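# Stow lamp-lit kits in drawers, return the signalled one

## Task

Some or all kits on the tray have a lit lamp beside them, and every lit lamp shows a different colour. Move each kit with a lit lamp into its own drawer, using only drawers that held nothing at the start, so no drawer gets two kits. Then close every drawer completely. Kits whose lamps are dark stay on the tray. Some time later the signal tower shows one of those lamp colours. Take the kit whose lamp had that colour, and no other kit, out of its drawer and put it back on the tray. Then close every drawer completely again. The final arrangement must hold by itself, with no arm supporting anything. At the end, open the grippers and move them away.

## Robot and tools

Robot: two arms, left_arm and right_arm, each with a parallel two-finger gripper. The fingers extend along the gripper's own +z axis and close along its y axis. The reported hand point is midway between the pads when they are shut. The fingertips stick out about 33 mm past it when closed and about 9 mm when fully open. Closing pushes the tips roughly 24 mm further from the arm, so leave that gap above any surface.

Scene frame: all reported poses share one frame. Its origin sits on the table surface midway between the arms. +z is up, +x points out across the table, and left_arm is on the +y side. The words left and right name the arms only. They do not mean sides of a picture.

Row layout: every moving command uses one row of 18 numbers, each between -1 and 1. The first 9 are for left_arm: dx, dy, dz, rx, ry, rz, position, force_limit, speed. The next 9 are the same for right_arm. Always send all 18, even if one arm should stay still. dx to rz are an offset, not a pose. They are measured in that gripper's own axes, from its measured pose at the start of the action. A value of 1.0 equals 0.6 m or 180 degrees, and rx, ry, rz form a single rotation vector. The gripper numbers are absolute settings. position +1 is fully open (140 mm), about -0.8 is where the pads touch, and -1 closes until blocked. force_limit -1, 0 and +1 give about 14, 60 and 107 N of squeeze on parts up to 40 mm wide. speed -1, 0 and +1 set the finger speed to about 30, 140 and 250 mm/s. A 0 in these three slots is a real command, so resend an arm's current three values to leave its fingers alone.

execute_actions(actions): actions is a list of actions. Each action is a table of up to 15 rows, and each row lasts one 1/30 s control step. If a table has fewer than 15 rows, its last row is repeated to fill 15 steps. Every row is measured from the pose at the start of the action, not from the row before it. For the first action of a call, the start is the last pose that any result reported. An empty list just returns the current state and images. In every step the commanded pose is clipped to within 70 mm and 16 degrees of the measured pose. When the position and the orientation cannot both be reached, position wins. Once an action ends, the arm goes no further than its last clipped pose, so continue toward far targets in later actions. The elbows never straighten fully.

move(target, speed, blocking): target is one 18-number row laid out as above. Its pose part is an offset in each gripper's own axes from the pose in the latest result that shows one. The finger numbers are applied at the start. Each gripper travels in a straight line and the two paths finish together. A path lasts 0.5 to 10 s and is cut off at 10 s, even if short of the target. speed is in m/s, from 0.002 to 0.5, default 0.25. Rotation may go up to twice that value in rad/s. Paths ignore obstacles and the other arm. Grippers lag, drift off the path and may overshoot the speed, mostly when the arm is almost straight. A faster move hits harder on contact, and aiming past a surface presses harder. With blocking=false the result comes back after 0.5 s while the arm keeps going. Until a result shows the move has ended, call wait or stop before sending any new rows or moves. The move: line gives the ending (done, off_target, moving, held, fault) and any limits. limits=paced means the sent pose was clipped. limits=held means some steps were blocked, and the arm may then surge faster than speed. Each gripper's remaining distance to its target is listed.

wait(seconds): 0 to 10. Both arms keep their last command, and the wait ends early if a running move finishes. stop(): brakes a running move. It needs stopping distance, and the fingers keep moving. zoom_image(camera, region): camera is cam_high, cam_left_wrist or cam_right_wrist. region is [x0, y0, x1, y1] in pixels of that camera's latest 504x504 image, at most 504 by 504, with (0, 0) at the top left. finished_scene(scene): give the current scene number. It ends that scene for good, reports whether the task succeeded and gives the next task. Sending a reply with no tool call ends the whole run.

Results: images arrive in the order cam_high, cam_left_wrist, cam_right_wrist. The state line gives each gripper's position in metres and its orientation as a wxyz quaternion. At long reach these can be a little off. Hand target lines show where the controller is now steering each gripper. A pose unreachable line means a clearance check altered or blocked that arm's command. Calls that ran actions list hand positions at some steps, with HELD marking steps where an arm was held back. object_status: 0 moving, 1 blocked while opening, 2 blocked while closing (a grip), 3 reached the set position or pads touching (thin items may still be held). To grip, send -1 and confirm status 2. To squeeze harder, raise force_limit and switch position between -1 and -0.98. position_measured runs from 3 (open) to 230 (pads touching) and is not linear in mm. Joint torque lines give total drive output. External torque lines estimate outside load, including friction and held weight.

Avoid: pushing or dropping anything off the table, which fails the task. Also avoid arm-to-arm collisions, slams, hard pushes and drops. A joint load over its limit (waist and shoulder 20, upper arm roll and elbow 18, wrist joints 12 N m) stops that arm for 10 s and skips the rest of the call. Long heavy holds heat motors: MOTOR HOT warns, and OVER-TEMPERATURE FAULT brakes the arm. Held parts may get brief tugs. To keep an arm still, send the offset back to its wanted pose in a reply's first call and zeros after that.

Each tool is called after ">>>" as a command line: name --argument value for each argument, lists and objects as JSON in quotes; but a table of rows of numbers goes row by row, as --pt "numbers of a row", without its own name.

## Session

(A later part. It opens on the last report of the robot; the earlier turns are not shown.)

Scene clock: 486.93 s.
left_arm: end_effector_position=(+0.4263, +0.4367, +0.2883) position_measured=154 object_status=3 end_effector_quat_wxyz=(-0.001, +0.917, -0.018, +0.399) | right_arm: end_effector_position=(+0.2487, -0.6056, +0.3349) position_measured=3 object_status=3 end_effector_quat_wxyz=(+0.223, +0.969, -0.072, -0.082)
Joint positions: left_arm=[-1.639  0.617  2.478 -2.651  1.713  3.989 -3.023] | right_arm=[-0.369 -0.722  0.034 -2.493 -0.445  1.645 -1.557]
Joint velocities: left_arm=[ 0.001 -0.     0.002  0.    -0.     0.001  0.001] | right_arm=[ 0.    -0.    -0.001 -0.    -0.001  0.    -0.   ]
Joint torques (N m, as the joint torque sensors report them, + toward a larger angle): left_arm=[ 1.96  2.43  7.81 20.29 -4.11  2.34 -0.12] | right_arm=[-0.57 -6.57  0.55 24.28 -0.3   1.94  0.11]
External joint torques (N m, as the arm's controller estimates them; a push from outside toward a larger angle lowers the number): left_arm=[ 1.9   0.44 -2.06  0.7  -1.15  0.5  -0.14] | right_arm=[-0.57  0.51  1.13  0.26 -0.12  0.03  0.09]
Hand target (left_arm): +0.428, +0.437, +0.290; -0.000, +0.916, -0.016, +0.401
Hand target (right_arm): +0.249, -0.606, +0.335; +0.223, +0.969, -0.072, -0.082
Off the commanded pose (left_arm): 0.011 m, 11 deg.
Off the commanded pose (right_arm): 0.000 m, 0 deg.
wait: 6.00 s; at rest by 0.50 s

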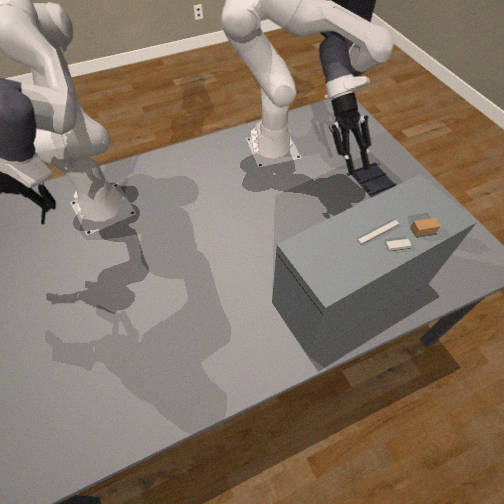

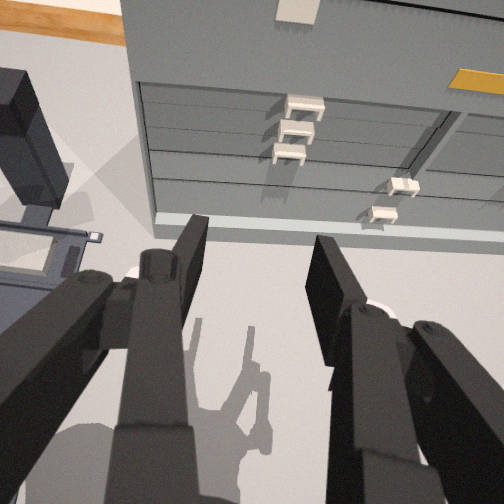

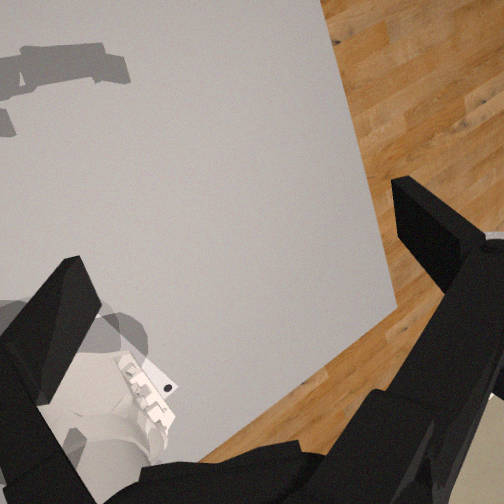

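>>> move --target '[0.1,0.3,0.2,0,-0.09,0,-0.2,0,0,0,0,0,0,0,0,1,0,0]' --speed 0.12

Scene clock: 495.70 s.
left_arm: end_effector_position=(+0.5512, +0.2463, +0.2645) position_measured=154 object_status=3 end_effector_quat_wxyz=(+0.005, +0.961, -0.013, +0.278) | right_arm: end_effector_position=(+0.2487, -0.6056, +0.3349) position_measured=3 object_status=3 end_effector_quat_wxyz=(+0.223, +0.969, -0.072, -0.082)
Joint positions: left_arm=[-2.733  0.212  2.648 -2.417  0.028  2.782 -1.806] | right_arm=[-0.369 -0.722  0.034 -2.493 -0.445  1.645 -1.557]
Joint velocities: left_arm=[-0.001 -0.    -0.001  0.001 -0.011 -0.001  0.043] | right_arm=[ 0.001 -0.    -0.001  0.     0.001  0.001 -0.001]
Joint torques (N m, as the joint torque sensors report them, + toward a larger angle): left_arm=[-0.91 18.66  3.52 23.13 -0.81  2.95  0.24] | right_arm=[-0.43 -6.44  0.2  24.19 -0.3   1.91  0.14]
External joint torques (N m, as the arm's controller estimates them; a push from outside toward a larger angle lowers the number): left_arm=[-0.88 -2.48  0.81 -0.5  -1.33 -0.45  0.23] | right_arm=[-0.48  0.74  0.7   0.07 -0.12 -0.02  0.12]
Hand target (left_arm): +0.551, +0.246, +0.264; +0.005, +0.961, -0.018, +0.276
Hand target (right_arm): +0.249, -0.606, +0.335; +0.223, +0.969, -0.072, -0.082
Off the commanded pose (left_arm): 0.019 m, 2 deg.
Off the commanded pose (right_arm): 0.000 m, 0 deg.
joint sent to its limit (left arm) — the command would take joint 1 (waist) past its lower limit, so that joint was sent only as far as its limit.
move: off_target (left_arm); limits=paced

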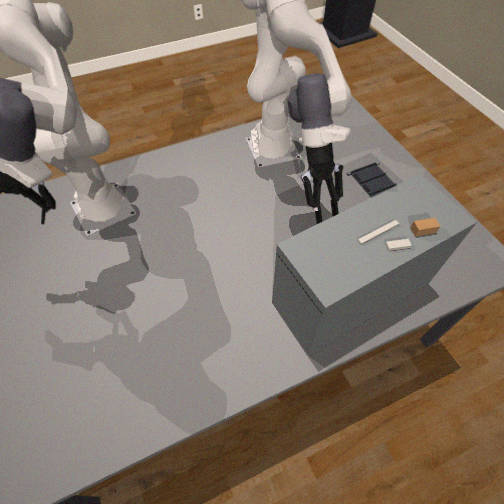

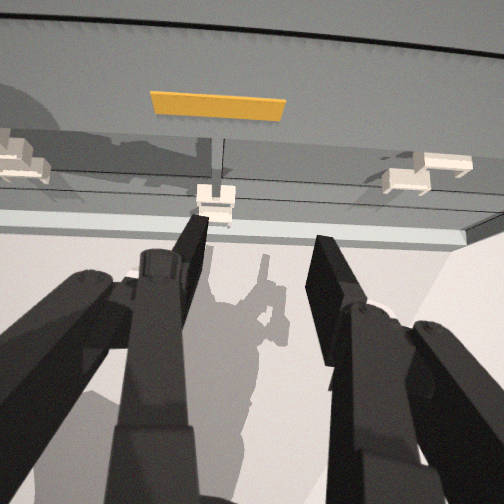

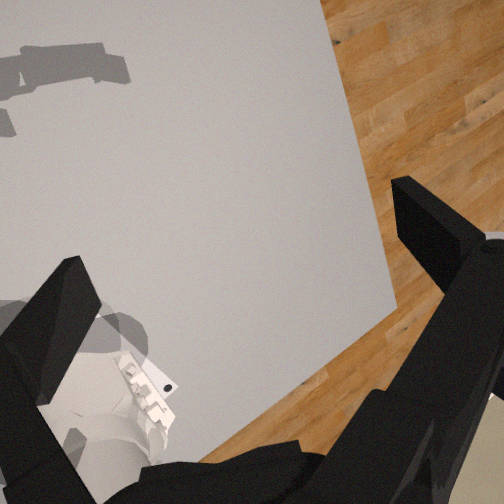

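>>> move --target '[-0.148,-0.027,0.252,0,0.04,-0.02,-0.2,0,0,0,0,0,0,0,0,1,0,0]' --speed 0.08

Scene clock: 499.83 s.
left_arm: end_effector_position=(+0.5595, +0.2621, +0.0903) position_measured=154 object_status=3 end_effector_quat_wxyz=(+0.062, +0.961, -0.016, +0.271) | right_arm: end_effector_position=(+0.2487, -0.6056, +0.3349) position_measured=3 object_status=3 end_effector_quat_wxyz=(+0.223, +0.969, -0.072, -0.082)
Joint positions: left_arm=[-2.733 -0.233  2.856 -2.436  0.83   3.238 -2.371] | right_arm=[-0.369 -0.722  0.034 -2.493 -0.445  1.645 -1.557]
Joint velocities: left_arm=[ 0.     0.     0.008  0.034  0.167 -0.032 -0.155] | right_arm=[ 0.001  0.001  0.    -0.001  0.002  0.    -0.001]
Joint torques (N m, as the joint torque sensors report them, + toward a larger angle): left_arm=[-1.96 28.83 -1.76 18.6   0.56  2.79 -0.16] | right_arm=[-0.36 -6.34  0.5  24.35 -0.25  1.92  0.11]
External joint torques (N m, as the arm's controller estimates them; a push from outside toward a larger angle lowers the number): left_arm=[-2.05 -3.07  0.32  0.58  1.1  -0.39 -0.18] | right_arm=[-0.36  0.7   1.06  0.37 -0.08  0.01  0.09]
Hand target (left_arm): +0.559, +0.262, +0.089; +0.064, +0.961, -0.002, +0.268
Hand target (right_arm): +0.249, -0.606, +0.335; +0.223, +0.969, -0.072, -0.082
Off the commanded pose (left_arm): 0.003 m, 10 deg.
Off the commanded pose (right_arm): 0.000 m, 0 deg.
joint sent to its limit (left arm) — the command would take joint 1 (waist) past its lower limit, so that joint was sent only as far as its limit.
move: off_target (left_arm)

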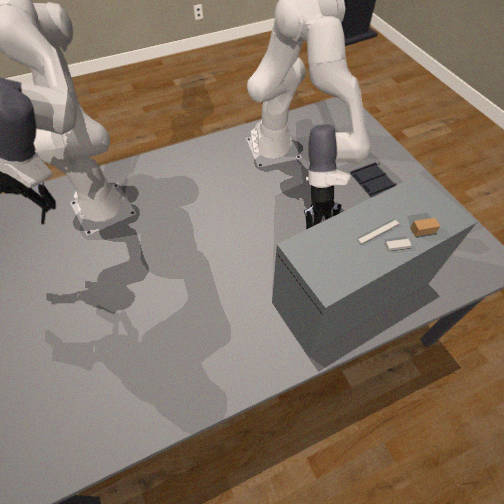

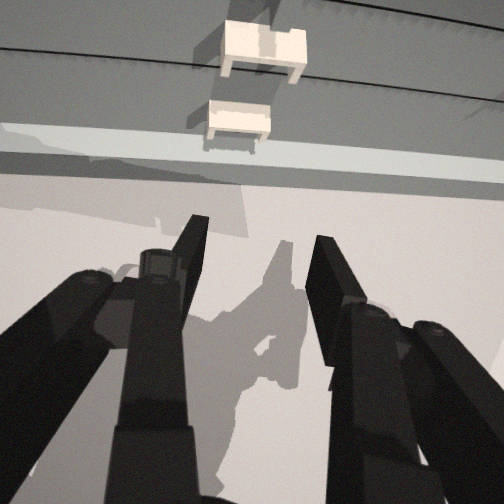

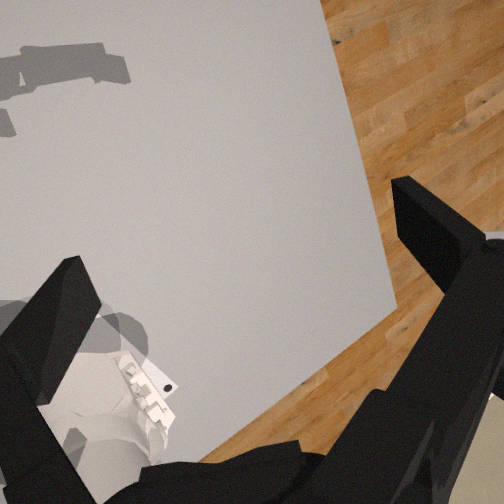

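>>> move --target '[0.022,0,0.043,0.047,0.046,-0.02,-0.2,0,0,0,0,0,0,0,0,1,0,0]' --speed 0.03

Scene clock: 505.60 s.
left_arm: end_effector_position=(+0.5858, +0.2619, +0.0778) position_measured=154 object_status=3 end_effector_quat_wxyz=(+0.003, +0.959, +0.025, +0.282) | right_arm: end_effector_position=(+0.2487, -0.6056, +0.3349) position_measured=3 object_status=3 end_effector_quat_wxyz=(+0.223, +0.969, -0.072, -0.082)
Joint positions: left_arm=[-2.733 -0.319  2.803 -2.245  1.42   3.019 -3.022] | right_arm=[-0.369 -0.722  0.034 -2.493 -0.445  1.645 -1.557]
Joint velocities: left_arm=[-0.001 -0.003 -0.001  0.    -0.004 -0.02  -0.001] | right_arm=[ 0.     0.    -0.001 -0.002 -0.    -0.     0.001]
Joint torques (N m, as the joint torque sensors report them, + toward a larger angle): left_arm=[-1.   30.91 -5.49 19.67 -2.1   1.88 -0.15] | right_arm=[-0.61 -6.47  0.2  24.27 -0.28  1.94  0.12]
External joint torques (N m, as the arm's controller estimates them; a push from outside toward a larger angle lowers the number): left_arm=[-0.94 -3.69 -1.67  0.65 -1.12 -0.39 -0.16] | right_arm=[-0.59  0.56  0.78  0.28 -0.1   0.03  0.1 ]
Hand target (left_arm): +0.587, +0.261, +0.078; +0.003, +0.959, +0.028, +0.282
Hand target (right_arm): +0.249, -0.606, +0.335; +0.223, +0.969, -0.072, -0.082
Off the commanded pose (left_arm): 0.004 m, 7 deg.
Off the commanded pose (right_arm): 0.000 m, 0 deg.
joint sent to its limit (left arm) — the command would take joint 1 (waist) past its lower limit and joint 7 (wrist roll) past its lower limit, so those joints were sent only as far as their limits.
move: off_target (left_arm)

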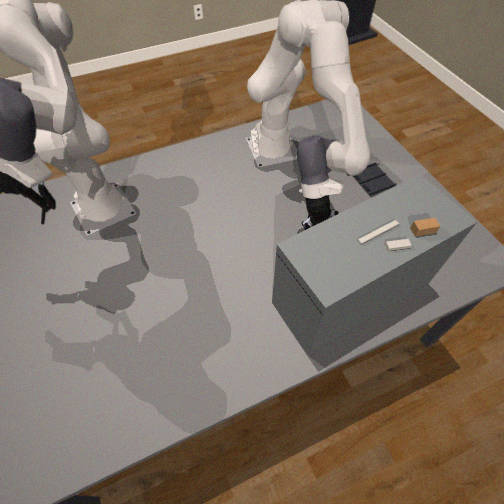

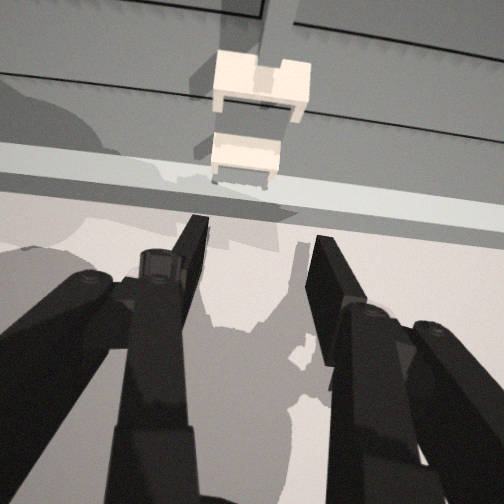

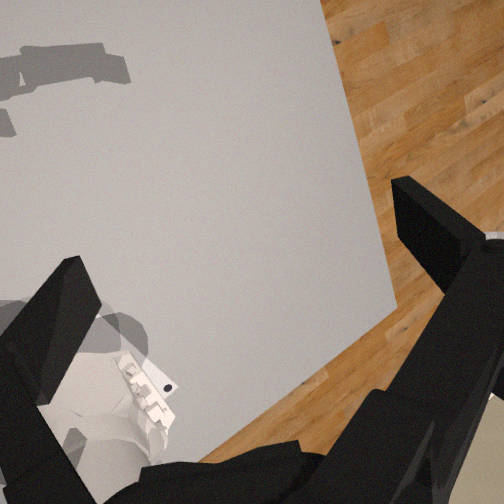

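>>> move --target '[0.04,-0.008,0.02,0,0,0,-0.2,0,0,0,0,0,0,0,0,1,0,0]' --speed 0.02

Scene clock: 508.33 s.
left_arm: end_effector_position=(+0.6107, +0.2667, +0.0803) position_measured=154 object_status=3 end_effector_quat_wxyz=(+0.006, +0.959, +0.030, +0.283) | right_arm: end_effector_position=(+0.2487, -0.6056, +0.3349) position_measured=3 object_status=3 end_effector_quat_wxyz=(+0.223, +0.969, -0.072, -0.082)
Joint positions: left_arm=[-2.708 -0.368  2.781 -2.184  1.332  3.005 -2.924] | right_arm=[-0.369 -0.722  0.034 -2.493 -0.445  1.645 -1.557]
Joint velocities: left_arm=[ 0.01  -0.003 -0.014  0.003 -0.026 -0.007  0.051] | right_arm=[ 0.002 -0.001 -0.     0.001 -0.     0.001  0.001]
Joint torques (N m, as the joint torque sensors report them, + toward a larger angle): left_arm=[ 2.14 32.7  -6.65 19.97 -1.95  1.94  0.3 ] | right_arm=[-0.45 -6.35  0.4  24.27 -0.29  1.91  0.14]
External joint torques (N m, as the arm's controller estimates them; a push from outside toward a larger angle lowers the number): left_arm=[ 2.3  -3.74 -1.94  0.5  -1.09 -0.49  0.28] | right_arm=[-0.46  0.78  0.95  0.17 -0.11 -0.01  0.12]
Hand target (left_arm): +0.612, +0.268, +0.080; +0.003, +0.959, +0.025, +0.282
Hand target (right_arm): +0.249, -0.606, +0.335; +0.223, +0.969, -0.072, -0.082
Off the commanded pose (left_arm): 0.002 m, 1 deg.
Off the commanded pose (right_arm): 0.000 m, 0 deg.
move: done

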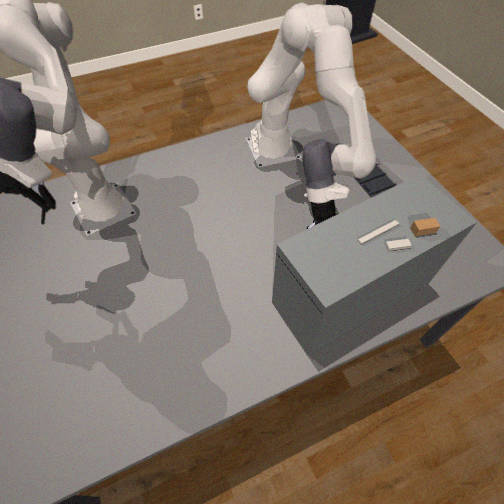

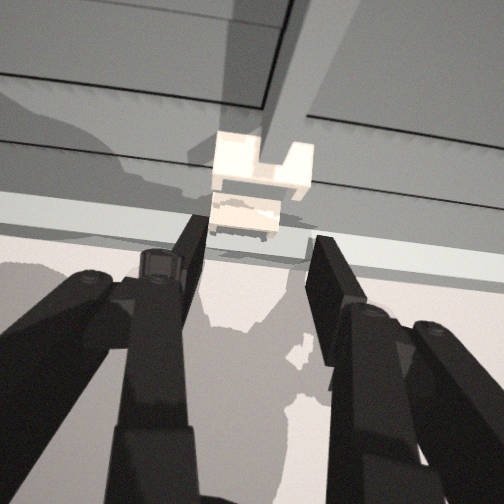

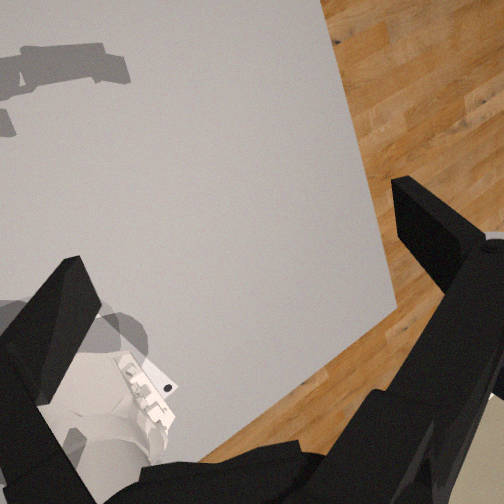

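>>> move --target '[0.017,0,0.013,0,0,0,-0.2,0,0,0,0,0,0,0,0,1,0,0]' --speed 0.015

Scene clock: 510.70 s.
left_arm: end_effector_position=(+0.6166, +0.2656, +0.0768) position_measured=154 object_status=3 end_effector_quat_wxyz=(+0.006, +0.960, +0.031, +0.280) | right_arm: end_effector_position=(+0.2487, -0.6056, +0.3349) position_measured=3 object_status=3 end_effector_quat_wxyz=(+0.223, +0.969, -0.072, -0.082)
Joint positions: left_arm=[-2.707 -0.39   2.774 -2.163  1.308  2.992 -2.9  ] | right_arm=[-0.369 -0.722  0.034 -2.493 -0.445  1.645 -1.557]
Joint velocities: left_arm=[ 0.003 -0.001 -0.005  0.002 -0.005 -0.008  0.005] | right_arm=[-0.001  0.001 -0.    -0.002 -0.     0.    -0.001]
Joint torques (N m, as the joint torque sensors report them, + toward a larger angle): left_arm=[ 2.67 28.83 -5.57 26.71 -2.17  2.75  0.74] | right_arm=[-0.54 -6.5   0.47 24.39 -0.31  1.89  0.14]
External joint torques (N m, as the arm's controller estimates them; a push from outside toward a larger angle lowers the number): left_arm=[ 2.54 -8.13 -0.77  7.16 -1.33  0.31  0.72] | right_arm=[-0.5   0.49  1.04  0.46 -0.12 -0.01  0.12]
Hand target (left_arm): +0.623, +0.267, +0.079; +0.006, +0.959, +0.030, +0.283
Hand target (right_arm): +0.249, -0.606, +0.335; +0.223, +0.969, -0.072, -0.082
Off the commanded pose (left_arm): 0.008 m, 0 deg.
Off the commanded pose (right_arm): 0.000 m, 0 deg.
move: off_target (left_arm)

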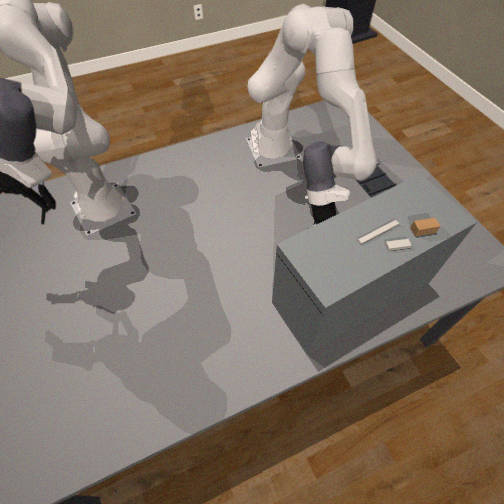

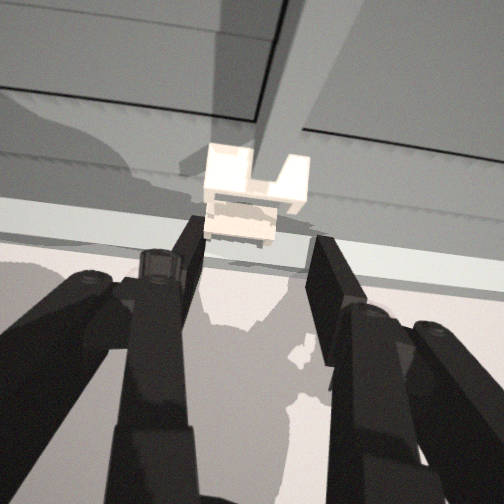

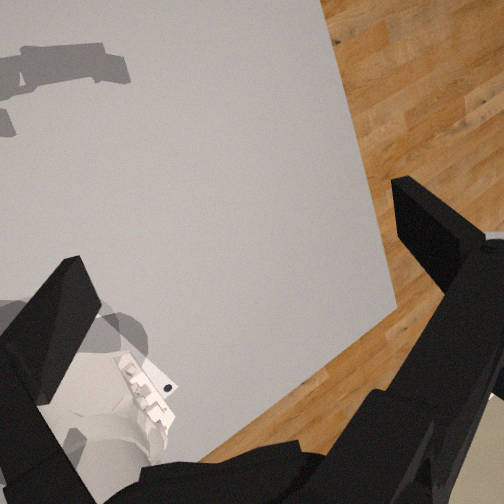

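>>> move --target '[-0.06,0,-0.06,0,0,0,-0.2,0,0,0,0,0,0,0,0,1,0,0]' --speed 0.08

>>> move --target '[0.15,-0.15,-0.3,0,-0.03,0,-0.2,0,0,0,0,0,0,0,0,1,0,0]' --speed 0.12

Scene clock: 514.23 s.
left_arm: end_effector_position=(+0.5685, +0.2648, +0.0880) position_measured=154 object_status=3 end_effector_quat_wxyz=(+0.002, +0.960, +0.025, +0.279) | right_arm: end_effector_position=(+0.2487, -0.6056, +0.3349) position_measured=3 object_status=3 end_effector_quat_wxyz=(+0.223, +0.969, -0.072, -0.082)
Joint positions: left_arm=[-2.707 -0.254  2.781 -2.312  1.362  3.028 -2.974] | right_arm=[-0.369 -0.722  0.034 -2.493 -0.445  1.645 -1.557]
Joint velocities: left_arm=[-0.003  0.002  0.009 -0.003  0.033  0.011 -0.059] | right_arm=[ 0.001  0.001  0.    -0.001  0.001  0.     0.001]
Joint torques (N m, as the joint torque sensors report them, + toward a larger angle): left_arm=[-0.81 31.19 -2.39 17.26  0.11  2.78 -0.03] | right_arm=[-0.46 -6.39  0.39 24.17 -0.27  1.92  0.14]
External joint torques (N m, as the arm's controller estimates them; a push from outside toward a larger angle lowers the number): left_arm=[-0.84 -1.39  0.7  -2.01  1.1   0.45 -0.05] | right_arm=[-0.47  0.66  0.93  0.16 -0.09  0.    0.12]
Hand target (left_arm): +0.567, +0.263, +0.088; +0.005, +0.960, +0.030, +0.279
Hand target (right_arm): +0.249, -0.606, +0.335; +0.223, +0.969, -0.072, -0.082
Off the commanded pose (left_arm): 0.002 m, 1 deg.
Off the commanded pose (right_arm): 0.000 m, 0 deg.
move: done

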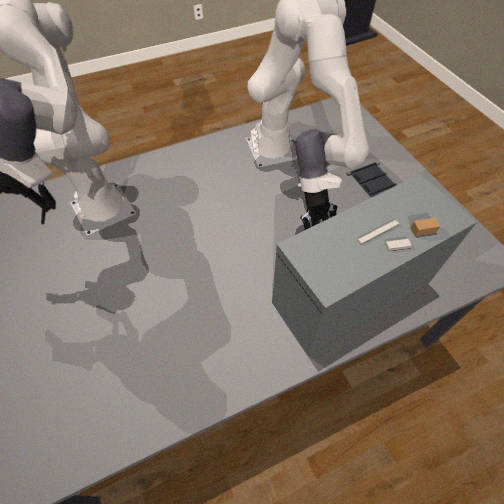

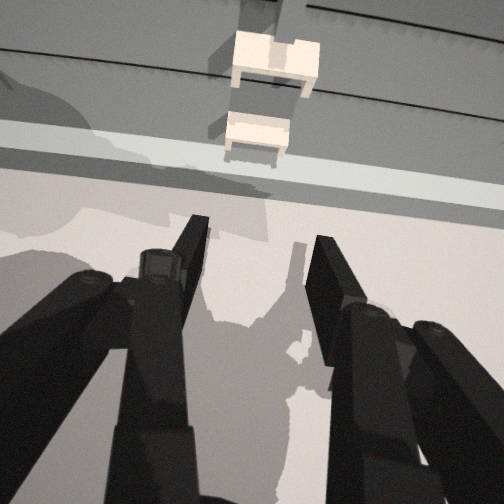

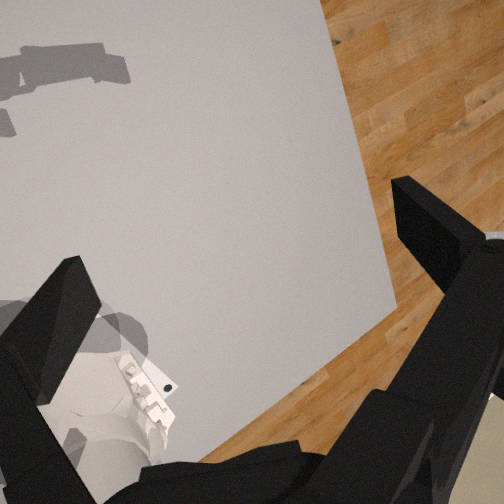

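Scene clock: 517.37 s.
left_arm: end_effector_position=(+0.5422, +0.3578, +0.2858) position_measured=154 object_status=3 end_effector_quat_wxyz=(+0.002, +0.973, +0.029, +0.228) | right_arm: end_effector_position=(+0.2487, -0.6056, +0.3349) position_measured=3 object_status=3 end_effector_quat_wxyz=(+0.223, +0.969, -0.072, -0.082)
Joint positions: left_arm=[-2.734  0.248  2.853 -2.35  -0.092  2.57  -1.587] | right_arm=[-0.369 -0.722  0.034 -2.493 -0.445  1.645 -1.557]
Joint velocities: left_arm=[-0.    -0.001  0.001 -0.001 -0.003 -0.001  0.036] | right_arm=[-0.001 -0.001  0.     0.    -0.001 -0.001 -0.   ]
Joint torques (N m, as the joint torque sensors report them, + toward a larger angle): left_arm=[-0.56 18.94  1.74 25.74 -0.35  2.89  0.24] | right_arm=[-0.48 -6.43  0.51 24.35 -0.26  1.93  0.12]
External joint torques (N m, as the arm's controller estimates them; a push from outside toward a larger angle lowers the number): left_arm=[-0.6  -3.48 -0.13  1.45 -1.11 -0.44  0.22] | right_arm=[-0.46  0.71  1.07  0.26 -0.07  0.01  0.1 ]
Hand target (left_arm): +0.542, +0.357, +0.286; +0.002, +0.974, +0.024, +0.227
Hand target (right_arm): +0.249, -0.606, +0.335; +0.223, +0.969, -0.072, -0.082
Off the commanded pose (left_arm): 0.002 m, 1 deg.
Off the commanded pose (right_arm): 0.000 m, 0 deg.
joint sent to its limit (left arm) — the command would take joint 1 (waist) past its lower limit, so that joint was sent only as far as its limit.
move: done

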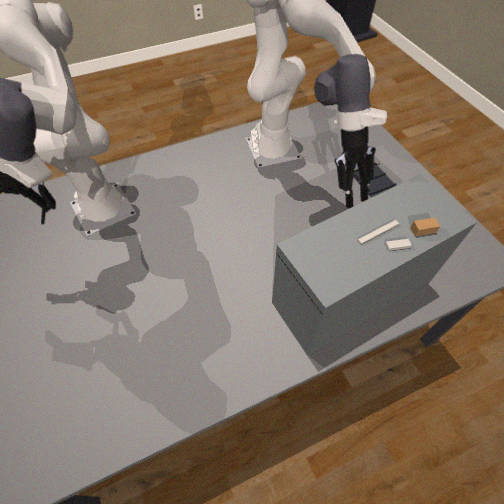

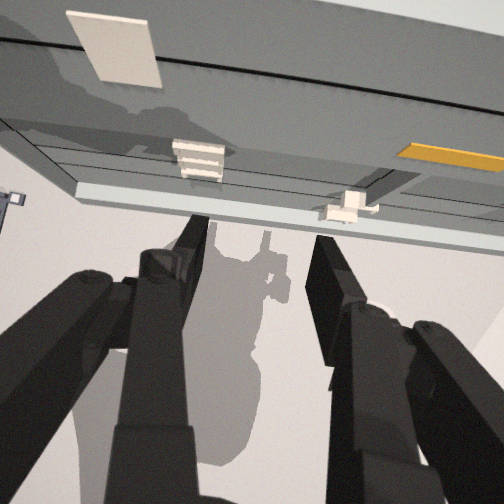

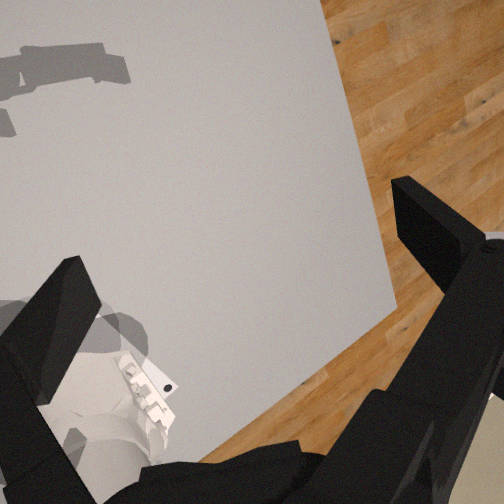

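Move toward +y to see the tower.

>>> move --target '[-0.1,-0.27,-0.05,0,0,0,-0.2,0,0,0,0,0,0,0,0,1,0,0]' --speed 0.12

>>> wait --seconds 5

Scene clock: 520.87 s.
left_arm: end_effector_position=(+0.4670, +0.5159, +0.2818) position_measured=154 object_status=3 end_effector_quat_wxyz=(-0.000, +0.974, +0.032, +0.226) | right_arm: end_effector_position=(+0.2487, -0.6056, +0.3349) position_measured=3 object_status=3 end_effector_quat_wxyz=(+0.223, +0.969, -0.072, -0.082)
Joint positions: left_arm=[-2.423  0.401  2.889 -2.484 -0.385  2.501 -1.044] | right_arm=[-0.369 -0.722  0.034 -2.493 -0.445  1.645 -1.557]
Joint velocities: left_arm=[-0.001 -0.     0.001 -0.    -0.004 -0.002  0.036] | right_arm=[ 0.     0.002  0.001 -0.001  0.001  0.    -0.001]
Joint torques (N m, as the joint torque sensors report them, + toward a larger angle): left_arm=[ 1.58 16.92  1.89 21.87 -0.38  2.62  0.38] | right_arm=[-0.66 -6.54  0.42 24.3  -0.28  1.97  0.12]
External joint torques (N m, as the arm's controller estimates them; a push from outside toward a larger angle lowers the number): left_arm=[ 1.6  -0.45 -0.36 -2.34 -1.23 -0.55  0.37] | right_arm=[-0.64  0.49  0.98  0.33 -0.09  0.06  0.1 ]
Hand target (left_arm): +0.465, +0.516, +0.281; +0.000, +0.974, +0.027, +0.225
Hand target (right_arm): +0.249, -0.606, +0.335; +0.223, +0.969, -0.072, -0.082
Off the commanded pose (left_arm): 0.002 m, 1 deg.
Off the commanded pose (right_arm): 0.000 m, 0 deg.
joint sent to its limit (left arm) — the command would take joint 3 (upper arm roll) past its upper limit, so that joint was sent only as far as its limit.
move: done

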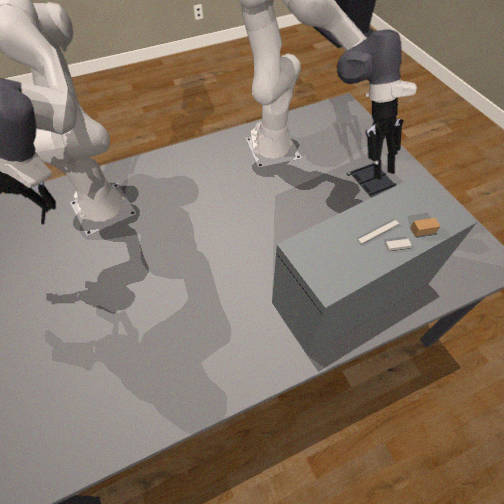

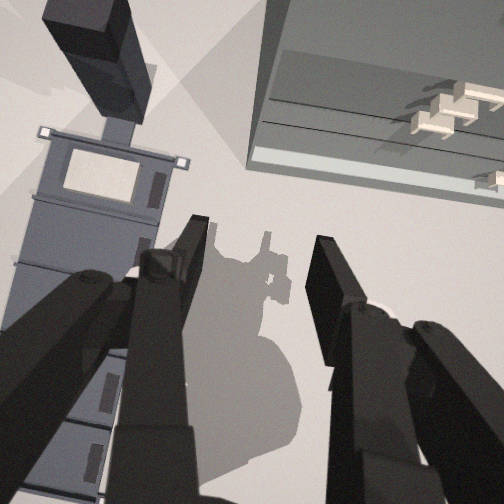

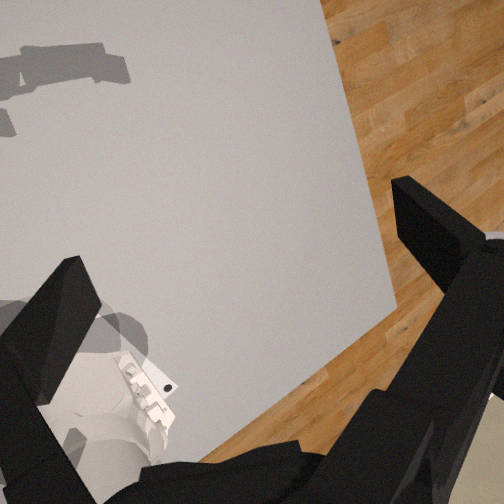

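Scene clock: 525.87 s.
left_arm: end_effector_position=(+0.4669, +0.5159, +0.2817) position_measured=154 object_status=3 end_effector_quat_wxyz=(-0.001, +0.974, +0.027, +0.225) | right_arm: end_effector_position=(+0.2487, -0.6056, +0.3349) position_measured=3 object_status=3 end_effector_quat_wxyz=(+0.223, +0.969, -0.072, -0.082)
Joint positions: left_arm=[-2.423  0.401  2.889 -2.484 -0.385  2.501 -1.033] | right_arm=[-0.369 -0.722  0.034 -2.493 -0.445  1.645 -1.557]
Joint velocities: left_arm=[ 0.001 -0.001 -0.     0.002  0.001  0.     0.001] | right_arm=[ 0.002 -0.    -0.001 -0.001  0.    -0.001  0.   ]
Joint torques (N m, as the joint torque sensors report them, + toward a larger angle): left_arm=[ 2.11 16.81  1.19 22.54 -0.45  2.66  0.23] | right_arm=[-0.44 -6.4   0.42 24.   -0.29  1.91  0.08]
External joint torques (N m, as the arm's controller estimates them; a push from outside toward a larger angle lowers the number): left_arm=[ 2.09 -0.56 -1.09 -1.66 -1.29 -0.52  0.21] | right_arm=[-0.48  0.71  0.93 -0.04 -0.11 -0.01  0.06]
Hand target (left_arm): +0.465, +0.516, +0.281; +0.000, +0.974, +0.027, +0.225
Hand target (right_arm): +0.249, -0.606, +0.335; +0.223, +0.969, -0.072, -0.082
Off the commanded pose (left_arm): 0.002 m, 0 deg.
Off the commanded pose (right_arm): 0.000 m, 0 deg.
wait: 5.00 s; at rest by 0.17 s

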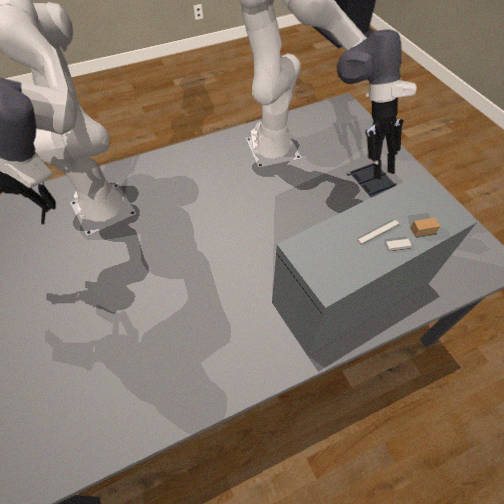

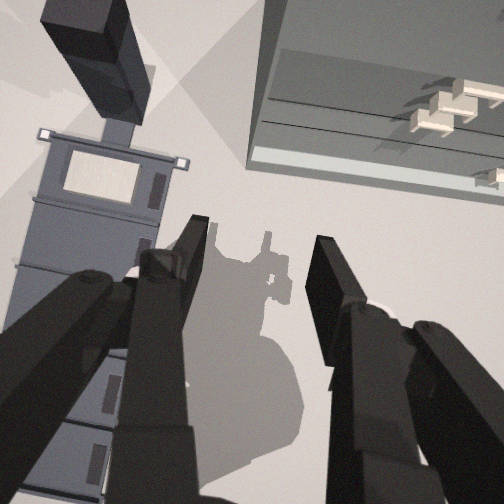

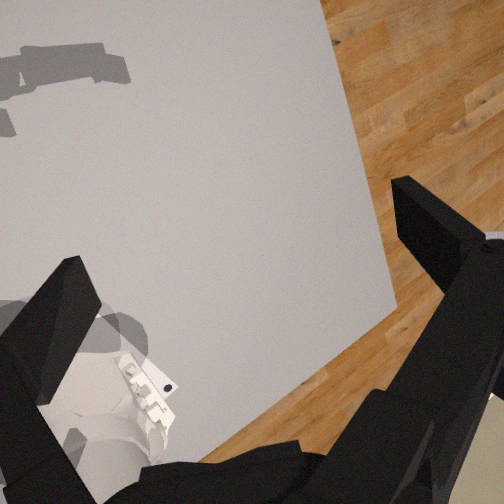

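>>> wait --seconds 10

>>> wait --seconds 10

>>> wait --seconds 10

Scene clock: 537.13 s.
left_arm: end_effector_position=(+0.4668, +0.5159, +0.2817) position_measured=154 object_status=3 end_effector_quat_wxyz=(-0.001, +0.974, +0.027, +0.225) | right_arm: end_effector_position=(+0.2487, -0.6056, +0.3349) position_measured=3 object_status=3 end_effector_quat_wxyz=(+0.223, +0.969, -0.072, -0.082)
Joint positions: left_arm=[-2.423  0.401  2.889 -2.484 -0.385  2.501 -1.033] | right_arm=[-0.369 -0.722  0.034 -2.493 -0.445  1.645 -1.557]
Joint velocities: left_arm=[ 0.     0.002 -0.    -0.001  0.    -0.001 -0.001] | right_arm=[-0.    -0.     0.001 -0.    -0.001 -0.    -0.   ]
Joint torques (N m, as the joint torque sensors report them, + toward a larger angle): left_arm=[ 1.89 17.67  1.96 22.28 -0.29  2.79  0.3 ] | right_arm=[-0.23 -6.39  0.58 24.31 -0.28  1.95  0.12]
External joint torques (N m, as the arm's controller estimates them; a push from outside toward a larger angle lowers the number): left_arm=[ 1.87  0.19 -0.33 -1.96 -1.14 -0.39  0.29] | right_arm=[-0.21  0.67  1.16  0.29 -0.09  0.04  0.1 ]
Hand target (left_arm): +0.465, +0.516, +0.281; +0.000, +0.974, +0.027, +0.225
Hand target (right_arm): +0.249, -0.606, +0.335; +0.223, +0.969, -0.072, -0.082
Off the commanded pose (left_arm): 0.002 m, 0 deg.
Off the commanded pose (right_arm): 0.000 m, 0 deg.
wait: 10.00 s; at rest from the start

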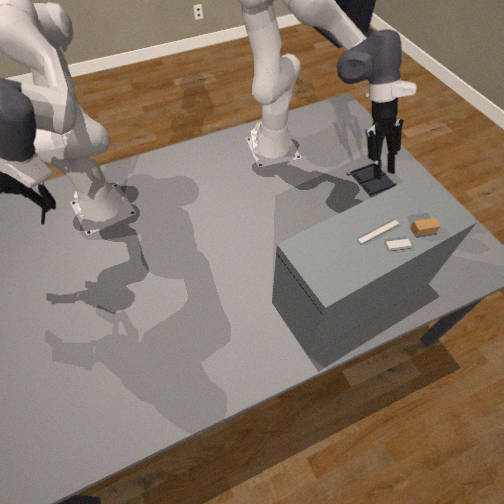

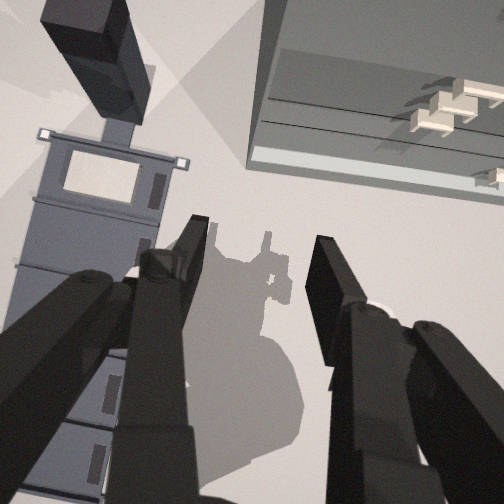

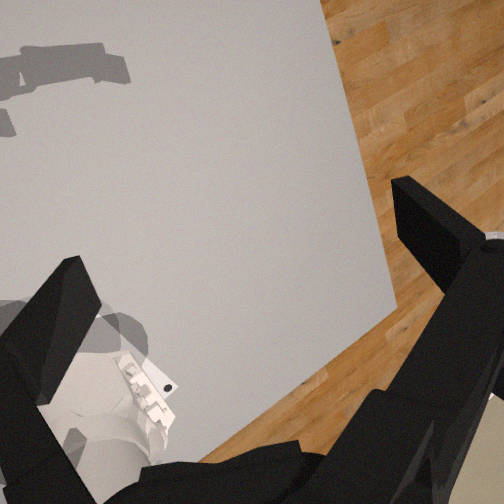

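Scene clock: 547.13 s.
left_arm: end_effector_position=(+0.4668, +0.5159, +0.2816) position_measured=154 object_status=3 end_effector_quat_wxyz=(-0.001, +0.974, +0.027, +0.225) | right_arm: end_effector_position=(+0.2487, -0.6056, +0.3349) position_measured=3 object_status=3 end_effector_quat_wxyz=(+0.223, +0.969, -0.072, -0.082)
Joint positions: left_arm=[-2.423  0.401  2.889 -2.484 -0.385  2.501 -1.033] | right_arm=[-0.369 -0.722  0.034 -2.493 -0.445  1.645 -1.557]
Joint velocities: left_arm=[ 0.001  0.001 -0.001 -0.001 -0.     0.001 -0.   ] | right_arm=[-0.001 -0.     0.001 -0.001  0.    -0.001 -0.001]
Joint torques (N m, as the joint torque sensors report them, + toward a larger angle): left_arm=[ 1.76 16.55  1.62 22.41 -0.39  2.64  0.35] | right_arm=[-0.65 -6.54  0.51 24.46 -0.26  1.93  0.11]
External joint torques (N m, as the arm's controller estimates them; a push from outside toward a larger angle lowers the number): left_arm=[ 1.74 -0.91 -0.67 -1.81 -1.24 -0.54  0.34] | right_arm=[-0.63  0.48  1.08  0.52 -0.07  0.03  0.09]
Hand target (left_arm): +0.465, +0.516, +0.281; +0.000, +0.974, +0.027, +0.225
Hand target (right_arm): +0.249, -0.606, +0.335; +0.223, +0.969, -0.072, -0.082
Off the commanded pose (left_arm): 0.002 m, 1 deg.
Off the commanded pose (right_arm): 0.000 m, 0 deg.
wait: 10.00 s; at rest by 0.17 s

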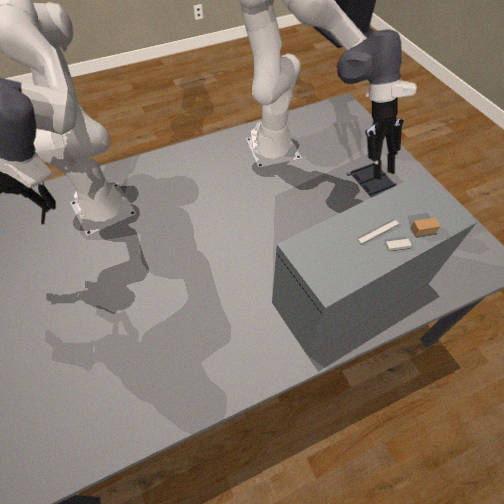

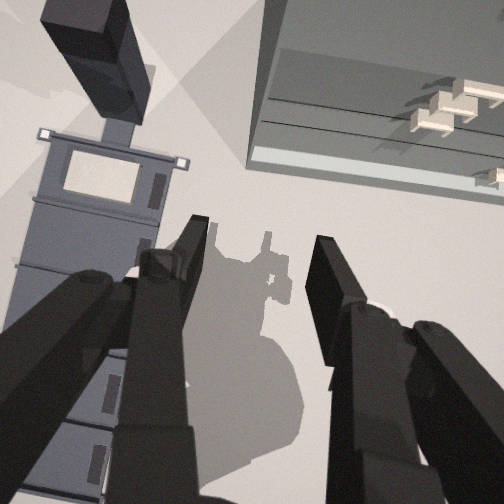

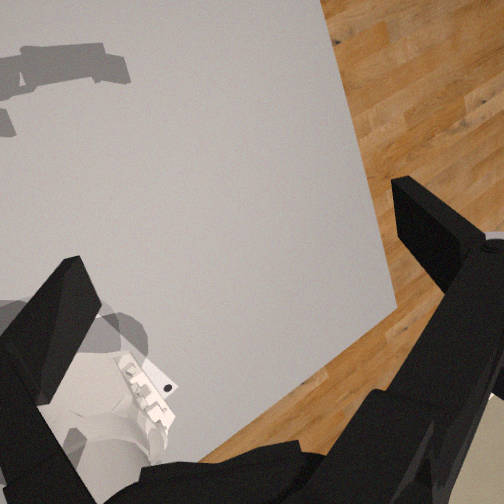

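Scene clock: 557.13 s.
left_arm: end_effector_position=(+0.4667, +0.5159, +0.2816) position_measured=154 object_status=3 end_effector_quat_wxyz=(-0.001, +0.974, +0.027, +0.225) | right_arm: end_effector_position=(+0.2487, -0.6056, +0.3349) position_measured=3 object_status=3 end_effector_quat_wxyz=(+0.223, +0.969, -0.072, -0.082)
Joint positions: left_arm=[-2.423  0.401  2.889 -2.484 -0.385  2.501 -1.033] | right_arm=[-0.369 -0.722  0.034 -2.493 -0.445  1.645 -1.557]
Joint velocities: left_arm=[ 0.    -0.    -0.     0.001  0.001  0.001 -0.001] | right_arm=[ 0.001 -0.001  0.    -0.001  0.     0.     0.   ]
Joint torques (N m, as the joint torque sensors report them, + toward a larger angle): left_arm=[ 1.75 17.07  1.76 22.51 -0.29  2.79  0.18] | right_arm=[-0.26 -6.39  0.6  24.24 -0.27  1.91  0.14]
External joint torques (N m, as the arm's controller estimates them; a push from outside toward a larger angle lowers the number): left_arm=[ 1.76 -0.38 -0.49 -1.76 -1.14 -0.4   0.17] | right_arm=[-0.27  0.64  1.15  0.25 -0.08 -0.01  0.12]
Hand target (left_arm): +0.465, +0.516, +0.281; +0.000, +0.974, +0.027, +0.225
Hand target (right_arm): +0.249, -0.606, +0.335; +0.223, +0.969, -0.072, -0.082
Off the commanded pose (left_arm): 0.002 m, 1 deg.
Off the commanded pose (right_arm): 0.000 m, 0 deg.
wait: 10.00 s; at rest by 0.17 s

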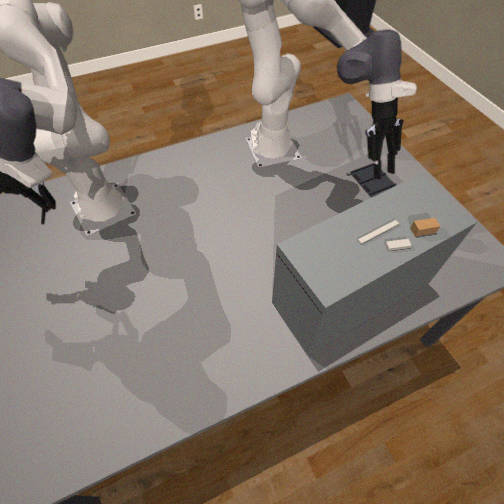

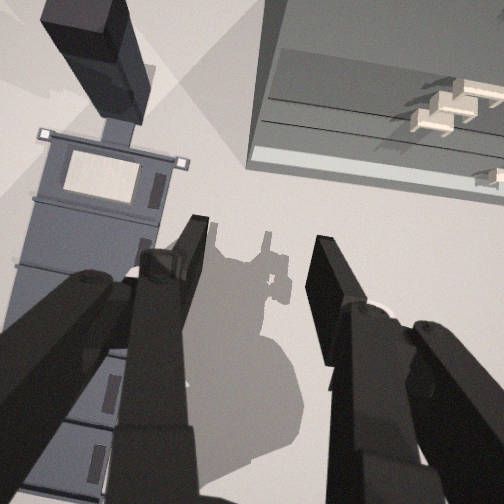

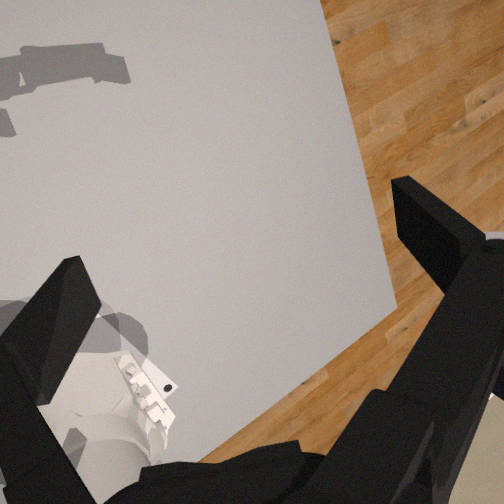

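>>> move --target '[0.13,0.62,0.07,0,0.01,0,-0.2,0,0,0,0,0,0,0,0,1,0,0]' --speed 0.15

Scene clock: 565.70 s.
left_arm: end_effector_position=(+0.5755, +0.1475, +0.2812) position_measured=154 object_status=3 end_effector_quat_wxyz=(-0.004, +0.970, +0.021, +0.242) | right_arm: end_effector_position=(+0.2487, -0.6056, +0.3349) position_measured=3 object_status=3 end_effector_quat_wxyz=(+0.223, +0.969, -0.072, -0.082)
Joint positions: left_arm=[-1.841  0.307  1.643 -2.112 -0.187  2.537 -1.882] | right_arm=[-0.369 -0.722  0.034 -2.493 -0.445  1.645 -1.557]
Joint velocities: left_arm=[ 0.003  0.001 -0.002  0.001 -0.001 -0.008 -0.021] | right_arm=[-0.001 -0.001  0.     0.001  0.001  0.     0.001]
Joint torques (N m, as the joint torque sensors report them, + toward a larger angle): left_arm=[ 2.02 -4.05  6.74 23.35 -0.55  2.82 -0.09] | right_arm=[-0.67 -6.37  0.49 24.2  -0.3   1.92  0.08]
External joint torques (N m, as the arm's controller estimates them; a push from outside toward a larger angle lowers the number): left_arm=[ 2.14  0.96 -2.8  -0.09 -1.24 -0.51 -0.1 ] | right_arm=[-0.67  0.86  1.02  0.04 -0.12 -0.02  0.06]
Hand target (left_arm): +0.575, +0.147, +0.281; -0.002, +0.970, +0.027, +0.241
Hand target (right_arm): +0.249, -0.606, +0.335; +0.223, +0.969, -0.072, -0.082
Off the commanded pose (left_arm): 0.002 m, 1 deg.
Off the commanded pose (right_arm): 0.000 m, 0 deg.
move: done

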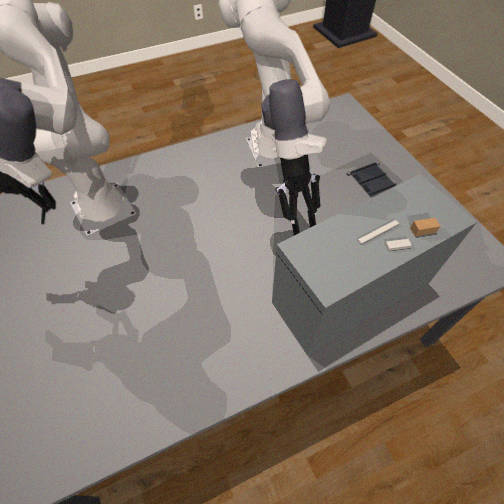

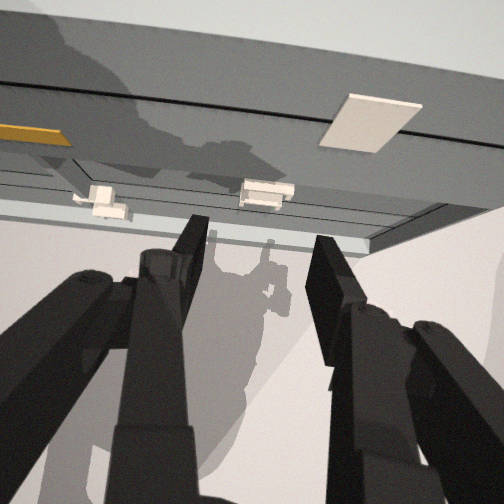

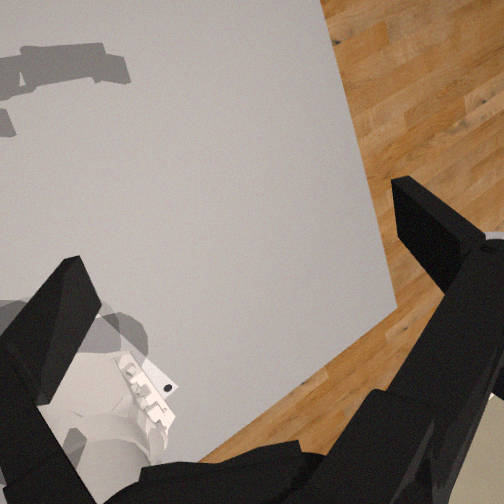

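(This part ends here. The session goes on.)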